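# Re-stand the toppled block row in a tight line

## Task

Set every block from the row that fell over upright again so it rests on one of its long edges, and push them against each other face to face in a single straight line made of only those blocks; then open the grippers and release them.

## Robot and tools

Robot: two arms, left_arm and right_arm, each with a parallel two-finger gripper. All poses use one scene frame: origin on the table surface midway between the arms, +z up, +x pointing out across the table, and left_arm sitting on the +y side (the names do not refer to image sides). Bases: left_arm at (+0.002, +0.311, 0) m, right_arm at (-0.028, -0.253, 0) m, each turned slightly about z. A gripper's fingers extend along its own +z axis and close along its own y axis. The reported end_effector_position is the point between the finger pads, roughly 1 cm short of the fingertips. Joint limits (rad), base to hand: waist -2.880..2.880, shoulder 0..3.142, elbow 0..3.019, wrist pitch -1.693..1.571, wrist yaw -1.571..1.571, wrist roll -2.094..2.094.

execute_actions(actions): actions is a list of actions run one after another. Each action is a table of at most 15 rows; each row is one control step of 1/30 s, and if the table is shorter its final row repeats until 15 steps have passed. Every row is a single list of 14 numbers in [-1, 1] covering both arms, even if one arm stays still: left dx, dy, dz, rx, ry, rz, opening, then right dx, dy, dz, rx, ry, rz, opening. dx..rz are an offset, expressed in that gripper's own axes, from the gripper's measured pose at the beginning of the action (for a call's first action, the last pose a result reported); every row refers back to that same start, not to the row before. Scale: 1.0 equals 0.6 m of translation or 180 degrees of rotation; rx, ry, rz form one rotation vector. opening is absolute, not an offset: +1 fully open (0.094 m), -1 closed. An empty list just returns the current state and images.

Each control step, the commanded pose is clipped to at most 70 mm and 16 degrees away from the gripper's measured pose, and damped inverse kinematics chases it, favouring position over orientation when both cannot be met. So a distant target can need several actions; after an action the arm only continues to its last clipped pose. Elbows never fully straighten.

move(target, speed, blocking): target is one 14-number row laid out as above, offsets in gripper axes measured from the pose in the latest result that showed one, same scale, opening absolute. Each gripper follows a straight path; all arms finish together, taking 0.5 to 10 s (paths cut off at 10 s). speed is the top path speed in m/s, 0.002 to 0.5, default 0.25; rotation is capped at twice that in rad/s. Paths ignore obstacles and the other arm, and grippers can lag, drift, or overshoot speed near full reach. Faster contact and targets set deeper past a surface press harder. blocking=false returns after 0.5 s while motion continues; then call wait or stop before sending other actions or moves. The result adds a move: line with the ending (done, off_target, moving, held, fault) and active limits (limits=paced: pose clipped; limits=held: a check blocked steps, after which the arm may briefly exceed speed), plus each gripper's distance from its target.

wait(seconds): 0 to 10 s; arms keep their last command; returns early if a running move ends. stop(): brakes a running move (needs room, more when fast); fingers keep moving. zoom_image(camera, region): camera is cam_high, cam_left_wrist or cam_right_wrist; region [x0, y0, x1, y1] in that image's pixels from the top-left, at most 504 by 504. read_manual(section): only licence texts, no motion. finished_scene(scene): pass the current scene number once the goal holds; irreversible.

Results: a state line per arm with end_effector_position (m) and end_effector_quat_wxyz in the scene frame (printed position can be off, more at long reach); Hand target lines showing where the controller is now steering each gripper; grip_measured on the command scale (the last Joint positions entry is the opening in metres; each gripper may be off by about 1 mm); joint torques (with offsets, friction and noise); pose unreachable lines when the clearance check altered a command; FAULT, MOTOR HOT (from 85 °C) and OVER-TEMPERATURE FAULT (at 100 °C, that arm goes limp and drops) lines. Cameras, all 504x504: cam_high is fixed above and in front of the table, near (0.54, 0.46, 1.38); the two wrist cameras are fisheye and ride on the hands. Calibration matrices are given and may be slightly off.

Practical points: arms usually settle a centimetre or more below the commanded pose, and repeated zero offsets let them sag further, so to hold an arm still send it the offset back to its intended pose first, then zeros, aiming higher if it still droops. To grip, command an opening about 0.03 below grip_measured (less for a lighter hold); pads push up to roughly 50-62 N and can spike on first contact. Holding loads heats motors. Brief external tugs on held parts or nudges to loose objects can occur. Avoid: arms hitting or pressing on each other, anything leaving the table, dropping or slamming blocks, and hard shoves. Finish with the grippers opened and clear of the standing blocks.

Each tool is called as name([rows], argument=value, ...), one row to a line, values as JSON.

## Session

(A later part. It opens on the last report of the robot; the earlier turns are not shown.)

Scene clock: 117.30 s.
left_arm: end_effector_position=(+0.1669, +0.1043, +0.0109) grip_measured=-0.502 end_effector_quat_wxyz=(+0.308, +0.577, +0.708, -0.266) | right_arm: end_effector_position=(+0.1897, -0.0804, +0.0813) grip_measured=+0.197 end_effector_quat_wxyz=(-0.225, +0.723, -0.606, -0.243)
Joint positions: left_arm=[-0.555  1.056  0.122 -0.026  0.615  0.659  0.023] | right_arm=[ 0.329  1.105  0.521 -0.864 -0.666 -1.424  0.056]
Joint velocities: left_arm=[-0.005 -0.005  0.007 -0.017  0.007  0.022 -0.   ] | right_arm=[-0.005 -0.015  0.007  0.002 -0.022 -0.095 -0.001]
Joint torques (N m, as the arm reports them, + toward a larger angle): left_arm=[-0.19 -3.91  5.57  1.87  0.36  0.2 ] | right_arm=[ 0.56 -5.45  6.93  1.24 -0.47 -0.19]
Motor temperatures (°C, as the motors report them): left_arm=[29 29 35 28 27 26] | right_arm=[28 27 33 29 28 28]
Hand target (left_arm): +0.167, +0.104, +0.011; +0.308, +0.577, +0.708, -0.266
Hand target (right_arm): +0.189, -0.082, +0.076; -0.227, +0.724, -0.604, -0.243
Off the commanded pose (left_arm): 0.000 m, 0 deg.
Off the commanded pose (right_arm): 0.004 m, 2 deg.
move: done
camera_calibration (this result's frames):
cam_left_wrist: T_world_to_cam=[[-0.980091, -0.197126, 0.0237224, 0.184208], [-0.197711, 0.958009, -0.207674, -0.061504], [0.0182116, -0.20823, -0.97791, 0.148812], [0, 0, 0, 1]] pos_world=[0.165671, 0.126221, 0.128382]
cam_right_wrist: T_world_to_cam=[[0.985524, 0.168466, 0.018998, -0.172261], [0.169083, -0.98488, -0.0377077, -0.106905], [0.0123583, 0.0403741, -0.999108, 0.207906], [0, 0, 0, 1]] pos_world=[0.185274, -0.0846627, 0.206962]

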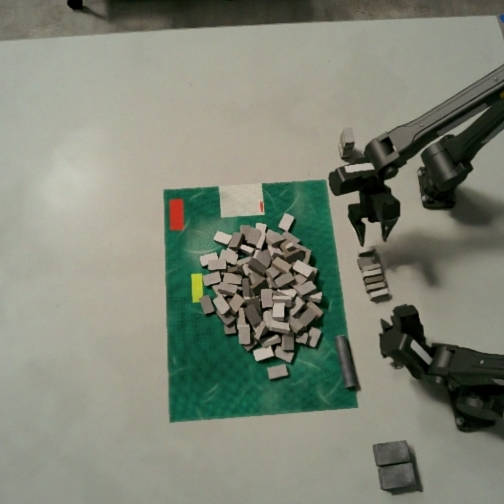

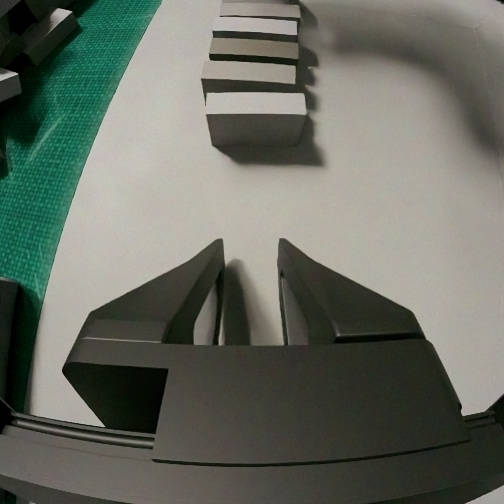

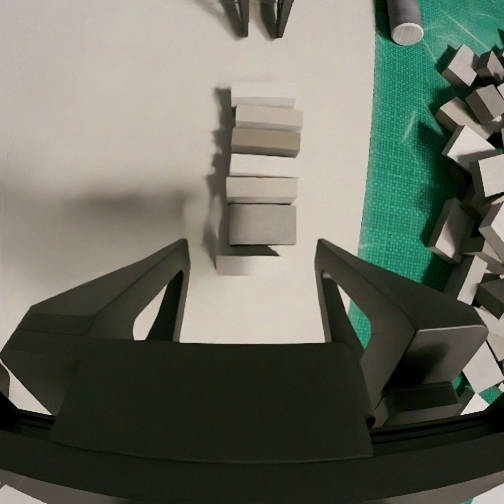

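move(target=[-0.06,0,0.046,0,0,0,-0.5,0.115,0,0.052,0,0,0,-0.5], speed=0.1)

move(target=[0,0,0,0,0,0,-0.5,-0.079,0,0.062,0,0,0,-0.5], speed=0.03)

Scene clock: 126.37 s.
left_arm: end_effector_position=(+0.1632, +0.0758, +0.0096) grip_measured=-0.502 end_effector_quat_wxyz=(+0.294, +0.578, +0.714, -0.263) | right_arm: end_effector_position=(+0.1999, -0.1116, +0.0166) grip_measured=-0.497 end_effector_quat_wxyz=(-0.221, +0.721, -0.609, -0.246)
Joint positions: left_arm=[-0.711  1.122  0.153  0.058  0.514  0.515  0.023] | right_arm=[ 0.195  1.325  0.465 -0.704 -0.675 -1.592  0.024]
Joint velocities: left_arm=[-0.015 -0.005 -0.002 -0.007  0.022 -0.066 -0.   ] | right_arm=[-0.015 -0.015 -0.002  0.002  0.007  0.022 -0.001]
Joint torques (N m, as the arm reports them, + toward a larger angle): left_arm=[-1.3  -2.67  7.96  2.71  0.06  0.06] | right_arm=[-0.02 -8.18  5.51  0.93 -0.48 -0.22]
Motor temperatures (°C, as the motors report them): left_arm=[29 29 35 28 27 26] | right_arm=[28 27 32 29 29 28]
Hand target (left_arm): +0.175, +0.062, +0.020; +0.307, +0.577, +0.708, -0.266
Hand target (right_arm): +0.199, -0.113, +0.013; -0.225, +0.723, -0.606, -0.244
Off the commanded pose (left_arm): 0.022 m, 2 deg.
Off the commanded pose (right_arm): 0.004 m, 1 deg.
move: off_target (left_arm)
camera_calibration (this result's frames):
cam_left_wrist: T_world_to_cam=[[-0.979318, -0.198786, 0.0376769, 0.174905], [-0.202325, 0.962271, -0.181931, -0.0350274], [-0.0000899167, -0.185792, -0.982589, 0.14292], [0, 0, 0, 1]] pos_world=[0.164213, 0.0950278, 0.127469]
cam_right_wrist: T_world_to_cam=[[0.986107, 0.165968, 0.00692423, -0.176055], [0.166111, -0.985382, -0.0377953, -0.141207], [0.000550209, 0.0384204, -0.999262, 0.146494], [0, 0, 0, 1]] pos_world=[0.196985, -0.115552, 0.142268]

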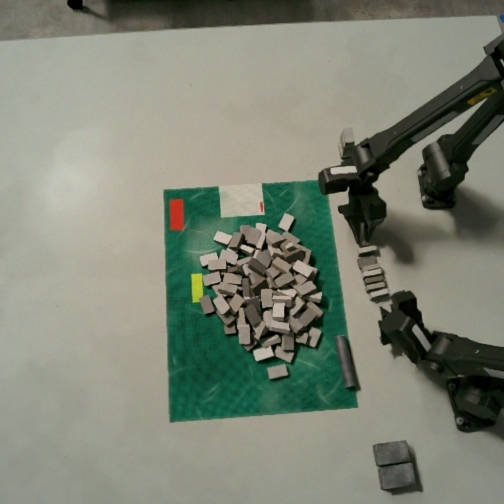

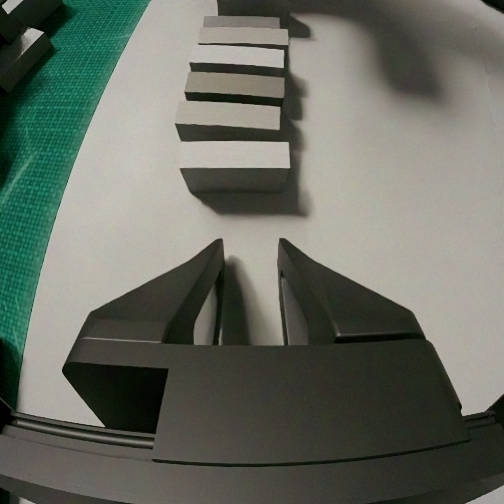

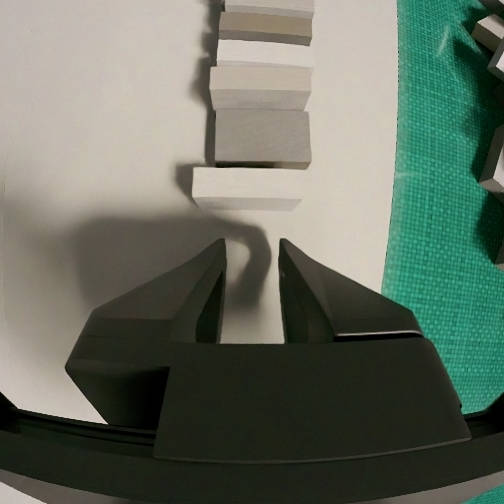

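Scene clock: 128.67 s.
left_arm: end_effector_position=(+0.1632, +0.0758, +0.0096) grip_measured=-0.502 end_effector_quat_wxyz=(+0.294, +0.578, +0.714, -0.263) | right_arm: end_effector_position=(+0.1949, -0.0569, +0.0180) grip_measured=-0.497 end_effector_quat_wxyz=(-0.218, +0.719, -0.614, -0.241)
Joint positions: left_arm=[-0.711  1.122  0.153  0.058  0.514  0.515  0.023] | right_arm=[ 0.42   1.307  0.455 -0.536 -0.639 -1.297  0.024]
Joint velocities: left_arm=[ 0.005 -0.015 -0.002 -0.012 -0.066 -0.081 -0.001] | right_arm=[-0.005 -0.015  0.017 -0.012 -0.066  0.007  0.   ]
Joint torques (N m, as the arm reports them, + toward a larger angle): left_arm=[ 0.14 -4.31  5.41  1.87  0.27  0.15] | right_arm=[ 2.2  -7.97  5.53  1.7  -0.61  0.01]
Motor temperatures (°C, as the motors report them): left_arm=[29 29 35 28 27 26] | right_arm=[28 27 32 29 29 28]
Hand target (left_arm): +0.163, +0.076, +0.010; +0.294, +0.578, +0.714, -0.263
Hand target (right_arm): +0.190, -0.052, +0.017; -0.222, +0.721, -0.609, -0.244
Off the commanded pose (left_arm): 0.000 m, 0 deg.
Off the commanded pose (right_arm): 0.007 m, 1 deg.
move: done
camera_calibration (this result's frames):
cam_left_wrist: T_world_to_cam=[[-0.979318, -0.198786, 0.0376769, 0.174905], [-0.202325, 0.962271, -0.181931, -0.0350274], [-0.0000899167, -0.185792, -0.982589, 0.14292], [0, 0, 0, 1]] pos_world=[0.164213, 0.0950278, 0.127469]
cam_right_wrist: T_world_to_cam=[[0.987784, 0.155779, 0.0038796, -0.181088], [0.155827, -0.987481, -0.0244741, -0.0848342], [0.0000184709, 0.0247797, -0.999693, 0.145153], [0, 0, 0, 1]] pos_world=[0.192093, -0.0591592, 0.143735]

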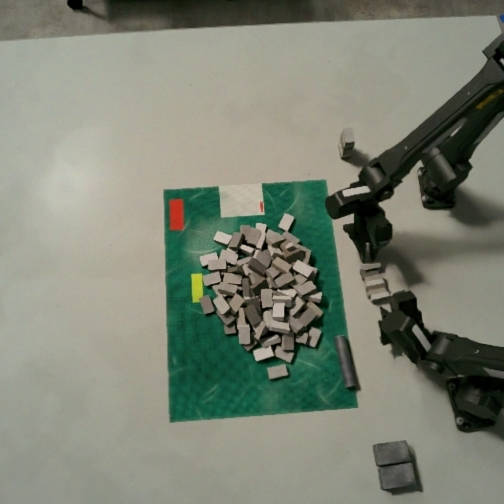

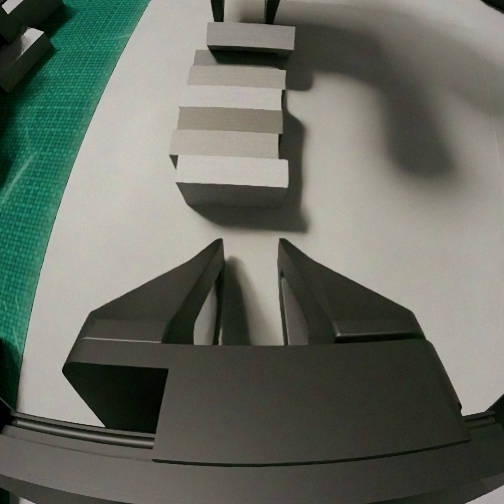

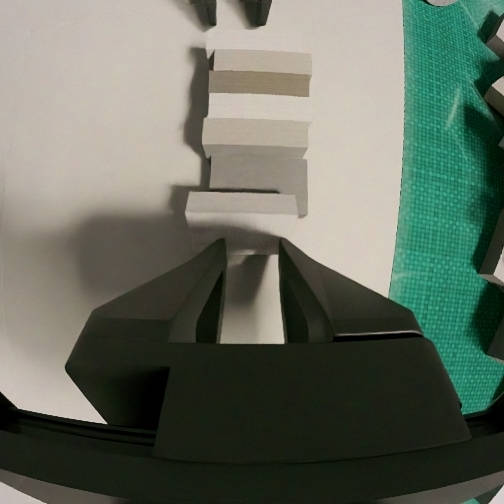

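move(target=[-0.026,0.014,-0.006,0,0,0,-0.5,0.006,0.008,0.008,0,0,0,-0.5], speed=0.05)

move(target=[0,0,0,0,0,0,-0.5,-0.04,0,0.033,0,0,0,-0.5], speed=0.03)

Scene clock: 135.03 s.
left_arm: end_effector_position=(+0.1603, +0.0779, +0.0099) grip_measured=-0.502 end_effector_quat_wxyz=(+0.280, +0.577, +0.720, -0.264) | right_arm: end_effector_position=(+0.1947, -0.0571, +0.0176) grip_measured=-0.497 end_effector_quat_wxyz=(-0.217, +0.718, -0.615, -0.241)
Joint positions: left_arm=[-0.711  1.102  0.163 -0.002  0.515  0.515  0.023] | right_arm=[ 0.42   1.307  0.454 -0.534 -0.639 -1.295  0.024]
Joint velocities: left_arm=[-0.005  0.005  0.002 -0.027 -0.037 -0.139 -0.   ] | right_arm=[ 0.005 -0.005  0.002 -0.017  0.037  0.007 -0.001]
Joint torques (N m, as the arm reports them, + toward a larger angle): left_arm=[ 0.17 -5.25  7.96  1.1   0.46  0.24] | right_arm=[ 0.79 -6.26  5.13  1.75 -0.42 -0.09]
Motor temperatures (°C, as the motors report them): left_arm=[29 29 36 28 27 26] | right_arm=[28 27 32 29 29 28]
Hand target (left_arm): +0.173, +0.070, +0.023; +0.295, +0.577, +0.714, -0.263
Hand target (right_arm): +0.190, -0.058, +0.012; -0.217, +0.719, -0.614, -0.241
Off the commanded pose (left_arm): 0.020 m, 2 deg.
Off the commanded pose (right_arm): 0.007 m, 0 deg.
move: off_target (left_arm)
camera_calibration (this result's frames):
cam_left_wrist: T_world_to_cam=[[-0.978226, -0.199228, 0.0581477, 0.172128], [-0.206093, 0.965533, -0.158972, -0.0374887], [-0.0244718, -0.167494, -0.985569, 0.146139], [0, 0, 0, 1]] pos_world=[0.16423, 0.0949667, 0.128062]
cam_right_wrist: T_world_to_cam=[[0.988087, 0.153859, 0.00337956, -0.181009], [0.153896, -0.987797, -0.0239406, -0.084655], [-0.000345164, 0.0241755, -0.999708, 0.144763], [0, 0, 0, 1]] pos_world=[0.191931, -0.0592717, 0.143306]

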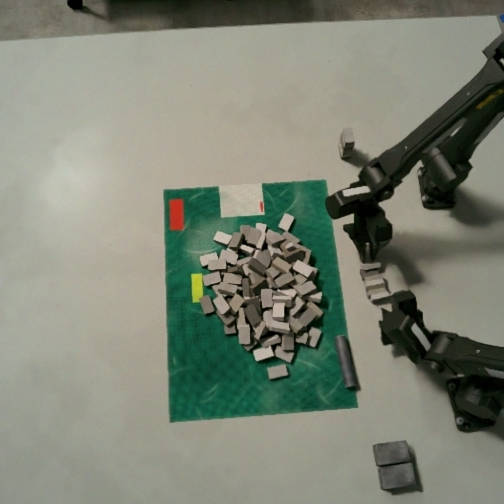

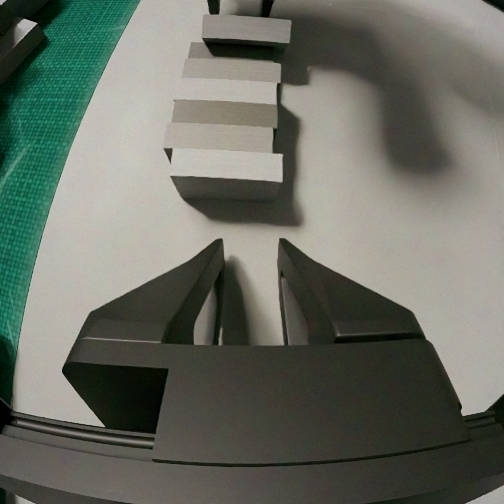

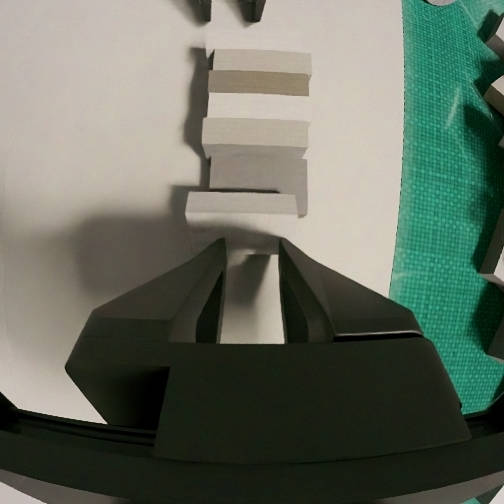

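Scene clock: 136.33 s.
left_arm: end_effector_position=(+0.1603, +0.0779, +0.0099) grip_measured=-0.502 end_effector_quat_wxyz=(+0.280, +0.577, +0.720, -0.264) | right_arm: end_effector_position=(+0.1911, -0.0361, +0.0178) grip_measured=-0.497 end_effector_quat_wxyz=(-0.214, +0.715, -0.623, -0.235)
Joint positions: left_arm=[-0.711  1.102  0.163 -0.002  0.515  0.515  0.023] | right_arm=[ 0.51   1.303  0.454 -0.472 -0.602 -1.17   0.024]
Joint velocities: left_arm=[ 0.005 -0.015 -0.002 -0.017 -0.066  0.007  0.   ] | right_arm=[-0.005 -0.015  0.012  0.002 -0.051  0.037  0.001]
Joint torques (N m, as the arm reports them, + toward a larger angle): left_arm=[ 0.04 -3.96  5.63  1.88  0.3   0.15] | right_arm=[ 3.3  -6.89  7.14  2.02 -0.64 -0.01]
Motor temperatures (°C, as the motors report them): left_arm=[29 29 36 28 27 26] | right_arm=[28 27 32 29 29 28]
Hand target (left_arm): +0.160, +0.078, +0.010; +0.280, +0.577, +0.720, -0.264
Hand target (right_arm): +0.190, -0.027, +0.017; -0.217, +0.719, -0.616, -0.240
Off the commanded pose (left_arm): 0.000 m, 0 deg.
Off the commanded pose (right_arm): 0.010 m, 1 deg.
move: done
camera_calibration (this result's frames):
cam_left_wrist: T_world_to_cam=[[-0.978226, -0.199228, 0.0581477, 0.172128], [-0.206093, 0.965533, -0.158972, -0.0374887], [-0.0244718, -0.167494, -0.985569, 0.146139], [0, 0, 0, 1]] pos_world=[0.16423, 0.0949667, 0.128062]
cam_right_wrist: T_world_to_cam=[[0.990531, 0.137286, 0.0000191463, -0.181658], [0.137281, -0.990491, -0.00903881, -0.0604764], [-0.00122194, 0.00895586, -0.999959, 0.144088], [0, 0, 0, 1]] pos_world=[0.188416, -0.0362527, 0.143539]

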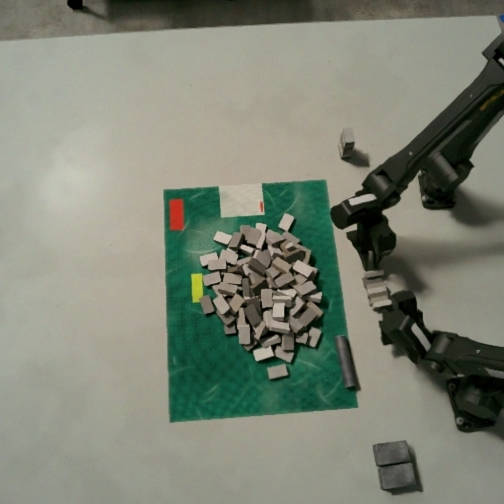

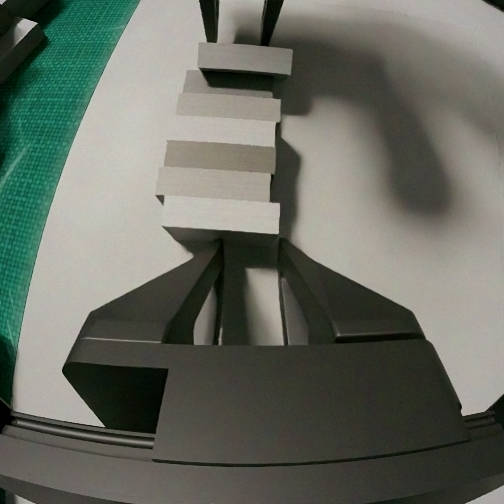

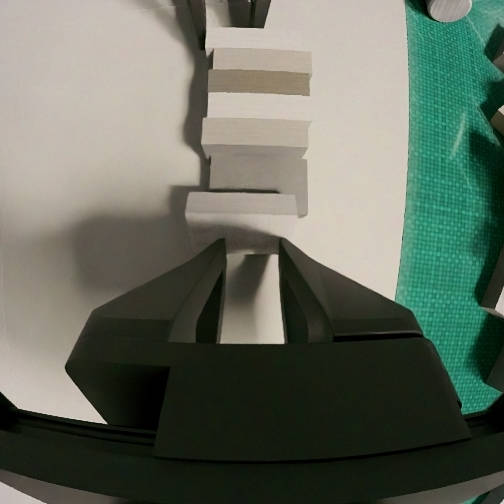

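move(target=[0.03,0,-0.15,0,0,0,-0.5,0.025,0.008,-0.02,0,0,0,-0.5], speed=0.08)

move(target=[0,0,0,0,0,0,-0.5,0,0,0,0,0,0,0.3])

move(target=[0,0,0,0,0,0,-0.5,-0.04,0,0.03,0,0,0,0.3], speed=0.05)

Scene clock: 143.43 s.
left_arm: end_effector_position=(+0.1330, +0.1537, +0.0406) grip_measured=-0.502 end_effector_quat_wxyz=(+0.258, +0.572, +0.729, -0.275) | right_arm: end_effector_position=(+0.1965, -0.0503, +0.0200) grip_measured=-0.497 end_effector_quat_wxyz=(-0.219, +0.715, -0.621, -0.232)
Joint positions: left_arm=[-0.341  0.673  0.163 -0.712  0.705  0.907  0.023] | right_arm=[ 0.451  1.293  0.454 -0.508 -0.616 -1.239  0.024]
Joint velocities: left_arm=[ 0.015 -0.015  0.002 -0.007  0.007  0.022  0.   ] | right_arm=[-0.005 -0.005  0.012  0.012 -0.037 -0.022 -0.   ]
Joint torques (N m, as the arm reports them, + toward a larger angle): left_arm=[ 0.99 -1.37 10.26  0.99  0.73  0.31] | right_arm=[ 0.68 -9.32  5.28  0.11 -0.48 -0.2 ]
Motor temperatures (°C, as the motors report them): left_arm=[29 29 36 28 27 26] | right_arm=[28 27 32 29 29 28]
Hand target (left_arm): +0.148, +0.152, +0.059; +0.280, +0.576, +0.720, -0.265
Hand target (right_arm): +0.189, -0.056, +0.018; -0.213, +0.715, -0.623, -0.236
Off the commanded pose (left_arm): 0.025 m, 3 deg.
Off the commanded pose (right_arm): 0.010 m, 1 deg.
move: off_target (left_arm)
camera_calibration (this result's frames):
cam_left_wrist: T_world_to_cam=[[-0.974005, -0.1991, 0.10804, 0.156152], [-0.212961, 0.967384, -0.137167, -0.111676], [-0.0772065, -0.15661, -0.984638, 0.193707], [0, 0, 0, 1]] pos_world=[0.143265, 0.16946, 0.158542]
cam_right_wrist: T_world_to_cam=[[0.99053, 0.136697, 0.0128483, -0.185327], [0.136861, -0.990506, -0.0129362, -0.0751103], [0.0109579, 0.0145722, -0.999834, 0.144341], [0, 0, 0, 1]] pos_world=[0.19227, -0.051167, 0.145726]

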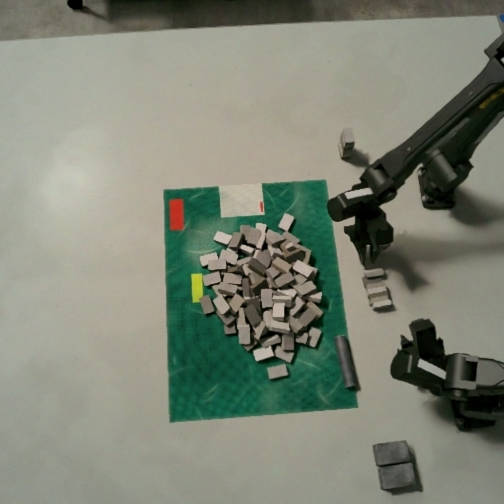

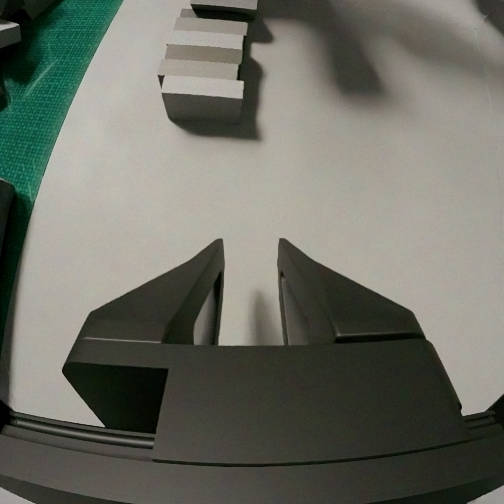

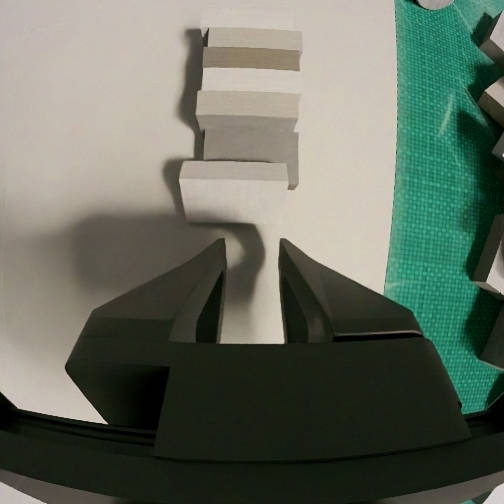

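Scene clock: 143.93 s.
left_arm: end_effector_position=(+0.1330, +0.1537, +0.0406) grip_measured=-0.502 end_effector_quat_wxyz=(+0.258, +0.572, +0.729, -0.275) | right_arm: end_effector_position=(+0.1965, -0.0503, +0.0200) grip_measured=+0.297 end_effector_quat_wxyz=(-0.219, +0.715, -0.621, -0.232)
Joint positions: left_arm=[-0.341  0.673  0.163 -0.712  0.705  0.907  0.023] | right_arm=[ 0.451  1.293  0.454 -0.508 -0.616 -1.239  0.061]
Joint velocities: left_arm=[-0.015 -0.005  0.022 -0.042  0.081  0.037 -0.   ] | right_arm=[-0.005 -0.015 -0.002  0.007 -0.007 -0.007  0.   ]
Joint torques (N m, as the arm reports them, + toward a larger angle): left_arm=[-0.05  0.09  7.48  1.36  0.51  0.18] | right_arm=[ 0.64 -8.55  6.89  0.51 -0.38 -0.08]
Motor temperatures (°C, as the motors report them): left_arm=[29 29 36 28 27 26] | right_arm=[28 27 32 29 29 28]
Hand target (left_arm): +0.133, +0.154, +0.041; +0.258, +0.572, +0.729, -0.275
Hand target (right_arm): +0.196, -0.050, +0.020; -0.219, +0.715, -0.621, -0.232
Off the commanded pose (left_arm): 0.000 m, 0 deg.
Off the commanded pose (right_arm): 0.000 m, 0 deg.
move: done
camera_calibration (this result's frames):
cam_left_wrist: T_world_to_cam=[[-0.974005, -0.1991, 0.10804, 0.156152], [-0.212961, 0.967384, -0.137167, -0.111676], [-0.0772065, -0.15661, -0.984638, 0.193707], [0, 0, 0, 1]] pos_world=[0.143265, 0.16946, 0.158542]
cam_right_wrist: T_world_to_cam=[[0.99053, 0.136697, 0.0128483, -0.185327], [0.136861, -0.990506, -0.0129362, -0.0751103], [0.0109579, 0.0145722, -0.999834, 0.144341], [0, 0, 0, 1]] pos_world=[0.19227, -0.051167, 0.145726]

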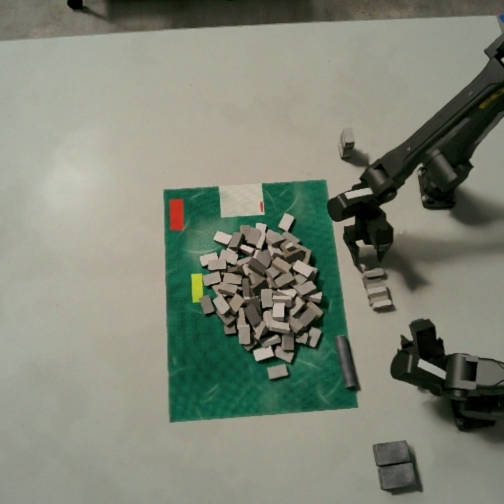

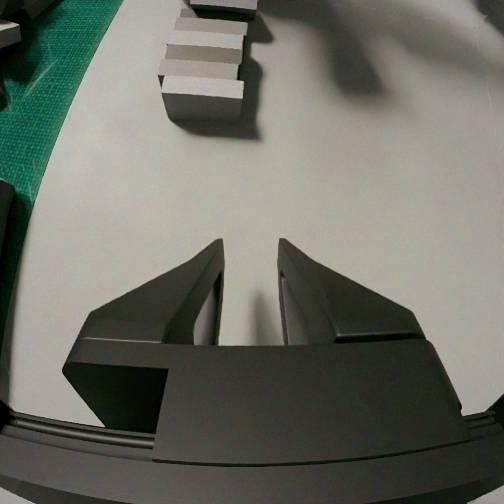

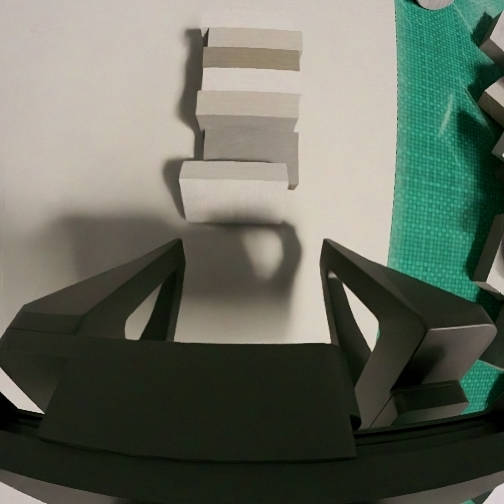

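Scene clock: 144.90 s.
left_arm: end_effector_position=(+0.1330, +0.1537, +0.0406) grip_measured=-0.502 end_effector_quat_wxyz=(+0.258, +0.572, +0.729, -0.275) | right_arm: end_effector_position=(+0.1874, -0.0250, +0.0207) grip_measured=+0.297 end_effector_quat_wxyz=(-0.216, +0.717, -0.621, -0.233)
Joint positions: left_arm=[-0.341  0.673  0.163 -0.712  0.705  0.907  0.023] | right_arm=[ 0.556  1.293  0.454 -0.449 -0.589 -1.123  0.061]
Joint velocities: left_arm=[-0.005 -0.024 -0.007 -0.022  0.022 -0.037  0.   ] | right_arm=[-0.015 -0.005 -0.007 -0.002  0.066  0.095  0.001]
Joint torques (N m, as the arm reports them, + toward a larger angle): left_arm=[-0.1  -0.23  7.31  1.38  0.54  0.19] | right_arm=[ 0.9  -6.78  7.82  1.7  -0.23  0.  ]
Motor temperatures (°C, as the motors report them): left_arm=[29 29 36 28 27 26] | right_arm=[28 27 32 29 29 28]
Hand target (left_arm): +0.133, +0.154, +0.041; +0.258, +0.572, +0.729, -0.275
Hand target (right_arm): +0.192, -0.021, +0.021; -0.220, +0.715, -0.622, -0.231
Off the commanded pose (left_arm): 0.000 m, 0 deg.
Off the commanded pose (right_arm): 0.007 m, 1 deg.
move: done
camera_calibration (this result's frames):
cam_left_wrist: T_world_to_cam=[[-0.974005, -0.1991, 0.10804, 0.156152], [-0.212961, 0.967384, -0.137167, -0.111676], [-0.0772065, -0.15661, -0.984638, 0.193707], [0, 0, 0, 1]] pos_world=[0.143265, 0.16946, 0.158542]
cam_right_wrist: T_world_to_cam=[[0.989891, 0.141653, 0.0070229, -0.179398], [0.141711, -0.98987, -0.00868512, -0.0498122], [0.00572148, 0.00959255, -0.999938, 0.14555], [0, 0, 0, 1]] pos_world=[0.18381, -0.0252916, 0.146368]

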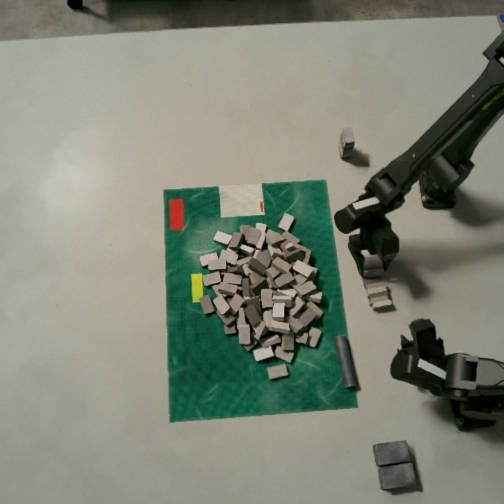

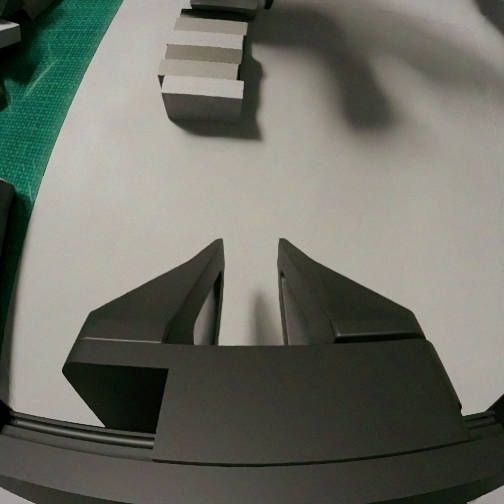

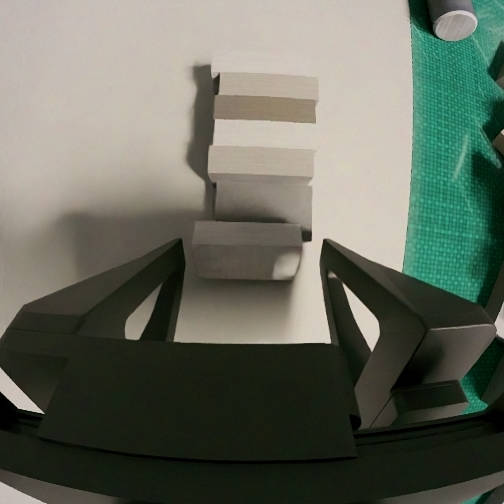

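move(target=[0,0,0,0,0,0,-0.5,0.006,0,0.008,0,0.2,0,0.3], speed=0.12)

move(target=[0,0,0,0,0,0,-0.5,0,0,0,0,0,0,-0.2])

move(target=[0,0,0,0,0,0,-0.5,0.09,0,-0.012,0,-0.22,0,-0.2], speed=0.1)

zoom_image(camera="cam_high", region=[320, 200, 440, 320])

Scene clock: 155.90 s.
left_arm: end_effector_position=(+0.1330, +0.1537, +0.0406) grip_measured=-0.502 end_effector_quat_wxyz=(+0.258, +0.572, +0.729, -0.275) | right_arm: end_effector_position=(+0.1808, -0.0350, +0.0109) grip_measured=+0.297 end_effector_quat_wxyz=(-0.018, +0.756, -0.654, +0.005)
Joint positions: left_arm=[-0.341  0.673  0.163 -0.712  0.705  0.907  0.023] | right_arm=[ 0.863  1.367  0.624 -0.791  0.008 -0.902  0.061]
Joint velocities: left_arm=[-0.015 -0.005 -0.012 -0.007 -0.051 -0.066 -0.   ] | right_arm=[-0.005 -0.005 -0.022  0.022 -0.037 -0.037 -0.   ]
Joint torques (N m, as the arm reports them, + toward a larger angle): left_arm=[-0.12 -0.24  7.36  1.27  0.53  0.2 ] | right_arm=[ 1.52 -8.26 10.81 -0.35  0.09  0.04]
Motor temperatures (°C, as the motors report them): left_arm=[29 29 37 28 27 26] | right_arm=[28 27 33 29 29 28]
Hand target (left_arm): +0.133, +0.154, +0.041; +0.258, +0.572, +0.729, -0.275
Hand target (right_arm): +0.187, -0.025, +0.016; -0.017, +0.754, -0.657, +0.006
Off the commanded pose (left_arm): 0.000 m, 0 deg.
Off the commanded pose (right_arm): 0.013 m, 1 deg.
move: off_target (right_arm)
camera_calibration (this result's frames):
cam_left_wrist: T_world_to_cam=[[-0.974005, -0.1991, 0.10804, 0.156152], [-0.212961, 0.967384, -0.137167, -0.111676], [-0.0772065, -0.15661, -0.984638, 0.193707], [0, 0, 0, 1]] pos_world=[0.143265, 0.16946, 0.158542]
cam_right_wrist: T_world_to_cam=[[0.989976, 0.139827, 0.0199037, -0.171612], [0.102285, -0.806971, 0.581667, -0.0517475], [0.0973945, -0.5738, -0.813184, 0.0969471], [0, 0, 0, 1]] pos_world=[0.165742, 0.0378656, 0.112351]

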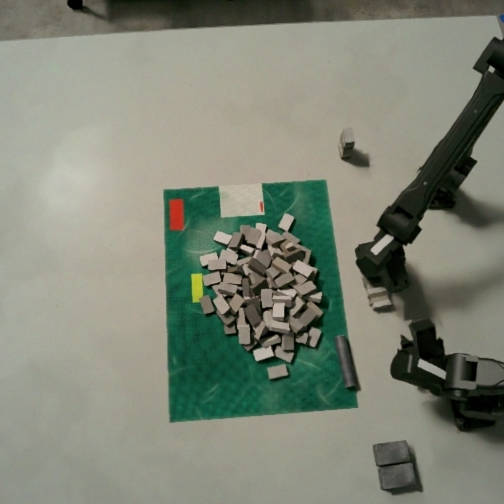

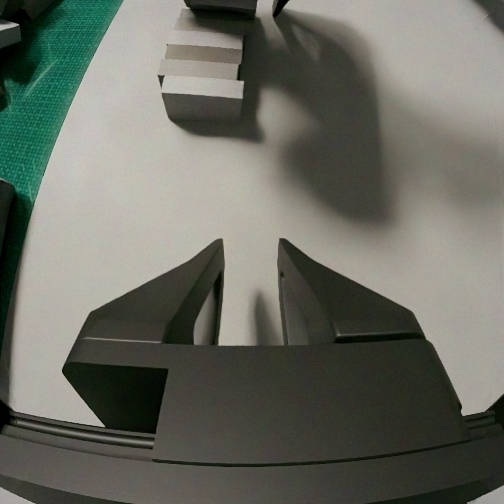

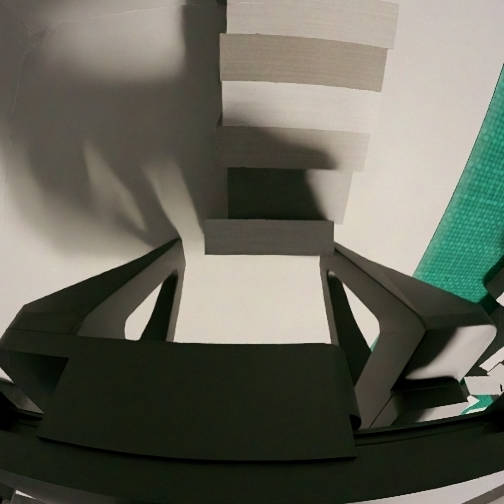

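Scene clock: 156.40 s.
left_arm: end_effector_position=(+0.1330, +0.1537, +0.0406) grip_measured=-0.502 end_effector_quat_wxyz=(+0.258, +0.572, +0.729, -0.275) | right_arm: end_effector_position=(+0.1809, -0.0351, +0.0109) grip_measured=-0.095 end_effector_quat_wxyz=(-0.018, +0.756, -0.654, +0.005)
Joint positions: left_arm=[-0.341  0.673  0.163 -0.712  0.705  0.907  0.023] | right_arm=[ 0.863  1.367  0.624 -0.791  0.009 -0.902  0.043]
Joint velocities: left_arm=[ 0.005 -0.005  0.002  0.002  0.037  0.007 -0.   ] | right_arm=[ 0.005 -0.015 -0.002 -0.007 -0.022  0.037 -0.001]
Joint torques (N m, as the arm reports them, + toward a larger angle): left_arm=[ 0.13 -0.26  7.36  1.37  0.48  0.21] | right_arm=[ 1.2  -9.6   7.21  0.43 -0.01 -0.14]
Motor temperatures (°C, as the motors report them): left_arm=[29 29 37 28 27 26] | right_arm=[28 27 33 29 29 28]
Hand target (left_arm): +0.133, +0.154, +0.041; +0.258, +0.572, +0.729, -0.275
Hand target (right_arm): +0.181, -0.035, +0.011; -0.018, +0.756, -0.654, +0.005
Off the commanded pose (left_arm): 0.000 m, 0 deg.
Off the commanded pose (right_arm): 0.000 m, 0 deg.
move: done
camera_calibration (this result's frames):
cam_left_wrist: T_world_to_cam=[[-0.974005, -0.1991, 0.10804, 0.156152], [-0.212961, 0.967384, -0.137167, -0.111676], [-0.0772065, -0.15661, -0.984638, 0.193707], [0, 0, 0, 1]] pos_world=[0.143265, 0.16946, 0.158542]
cam_right_wrist: T_world_to_cam=[[0.989969, 0.139811, 0.0203784, -0.171698], [0.10194, -0.806669, 0.582146, -0.0517631], [0.0978289, -0.574229, -0.812829, 0.0967896], [0, 0, 0, 1]] pos_world=[0.165783, 0.0378289, 0.112306]

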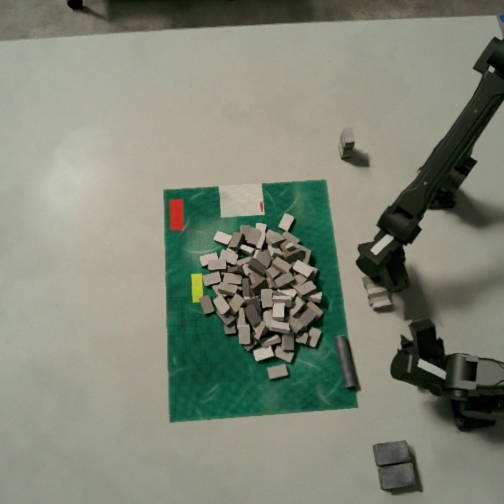

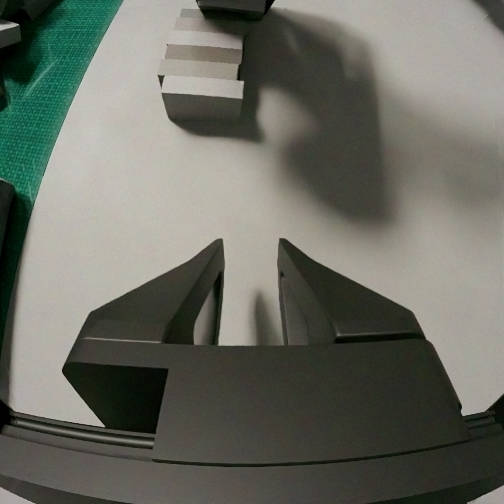

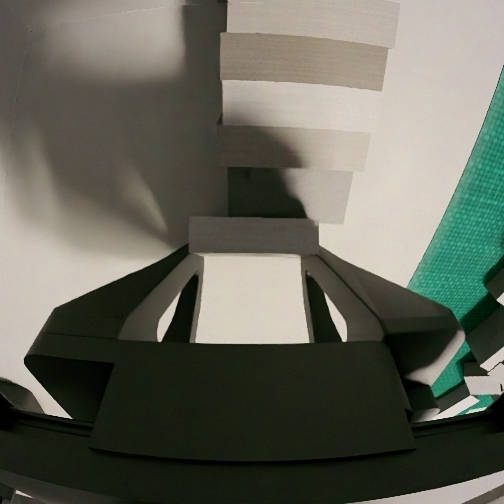

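Scene clock: 160.27 s.
left_arm: end_effector_position=(+0.1330, +0.1537, +0.0406) grip_measured=-0.502 end_effector_quat_wxyz=(+0.258, +0.572, +0.729, -0.275) | right_arm: end_effector_position=(+0.1905, -0.0874, +0.0189) grip_measured=-0.095 end_effector_quat_wxyz=(-0.232, +0.710, -0.613, -0.258)
Joint positions: left_arm=[-0.341  0.673  0.163 -0.712  0.705  0.907  0.023] | right_arm=[ 0.282  1.296  0.432 -0.618 -0.704 -1.453  0.043]
Joint velocities: left_arm=[-0.015 -0.005 -0.002  0.017 -0.051  0.037  0.   ] | right_arm=[-0.024 -0.015 -0.002 -0.002 -0.037 -0.066 -0.   ]
Joint torques (N m, as the arm reports them, + toward a larger angle): left_arm=[0.29 0.05 7.41 1.35 0.51 0.18] | right_arm=[ 0.67 -7.03  5.6   0.95 -0.63 -0.21]
Motor temperatures (°C, as the motors report them): left_arm=[29 29 38 28 27 26] | right_arm=[28 27 32 29 29 28]
Hand target (left_arm): +0.133, +0.154, +0.041; +0.258, +0.572, +0.729, -0.275
Hand target (right_arm): +0.189, -0.089, +0.015; -0.234, +0.711, -0.610, -0.260
Off the commanded pose (left_arm): 0.000 m, 0 deg.
Off the commanded pose (right_arm): 0.003 m, 1 deg.
move: done
camera_calibration (this result's frames):
cam_left_wrist: T_world_to_cam=[[-0.974005, -0.1991, 0.10804, 0.156152], [-0.212961, 0.967384, -0.137167, -0.111676], [-0.0772065, -0.15661, -0.984638, 0.193707], [0, 0, 0, 1]] pos_world=[0.143265, 0.16946, 0.158542]
cam_right_wrist: T_world_to_cam=[[0.989069, 0.147452, 0.000249976, -0.172904], [0.147088, -0.986505, -0.0719199, -0.111585], [-0.0103581, 0.0711705, -0.99741, 0.152786], [0, 0, 0, 1]] pos_world=[0.189009, -0.0954576, 0.144408]

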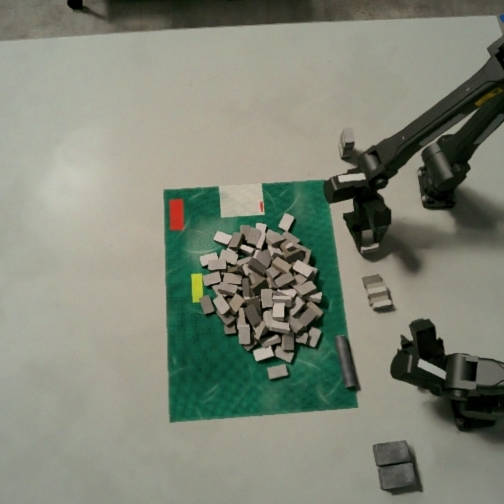

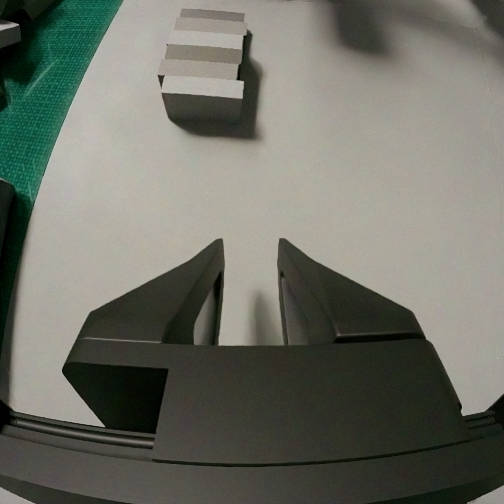

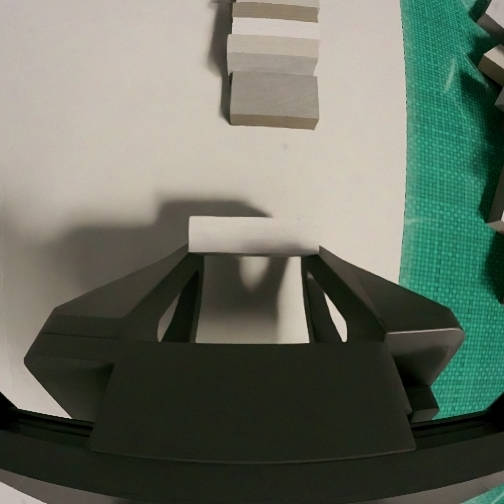

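Region (320, 200, 440, 320) of cam_high's 504x504 image, scaled by 4.200, with more detail than that image has.

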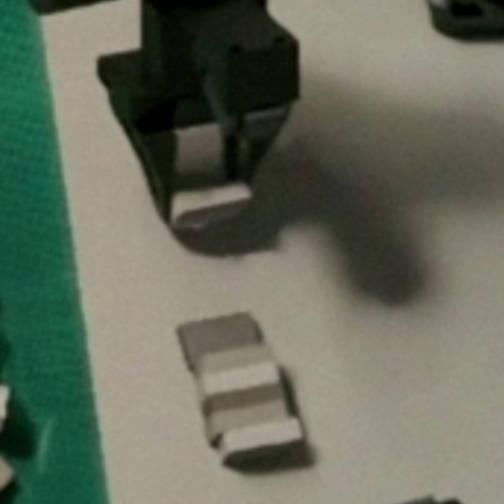

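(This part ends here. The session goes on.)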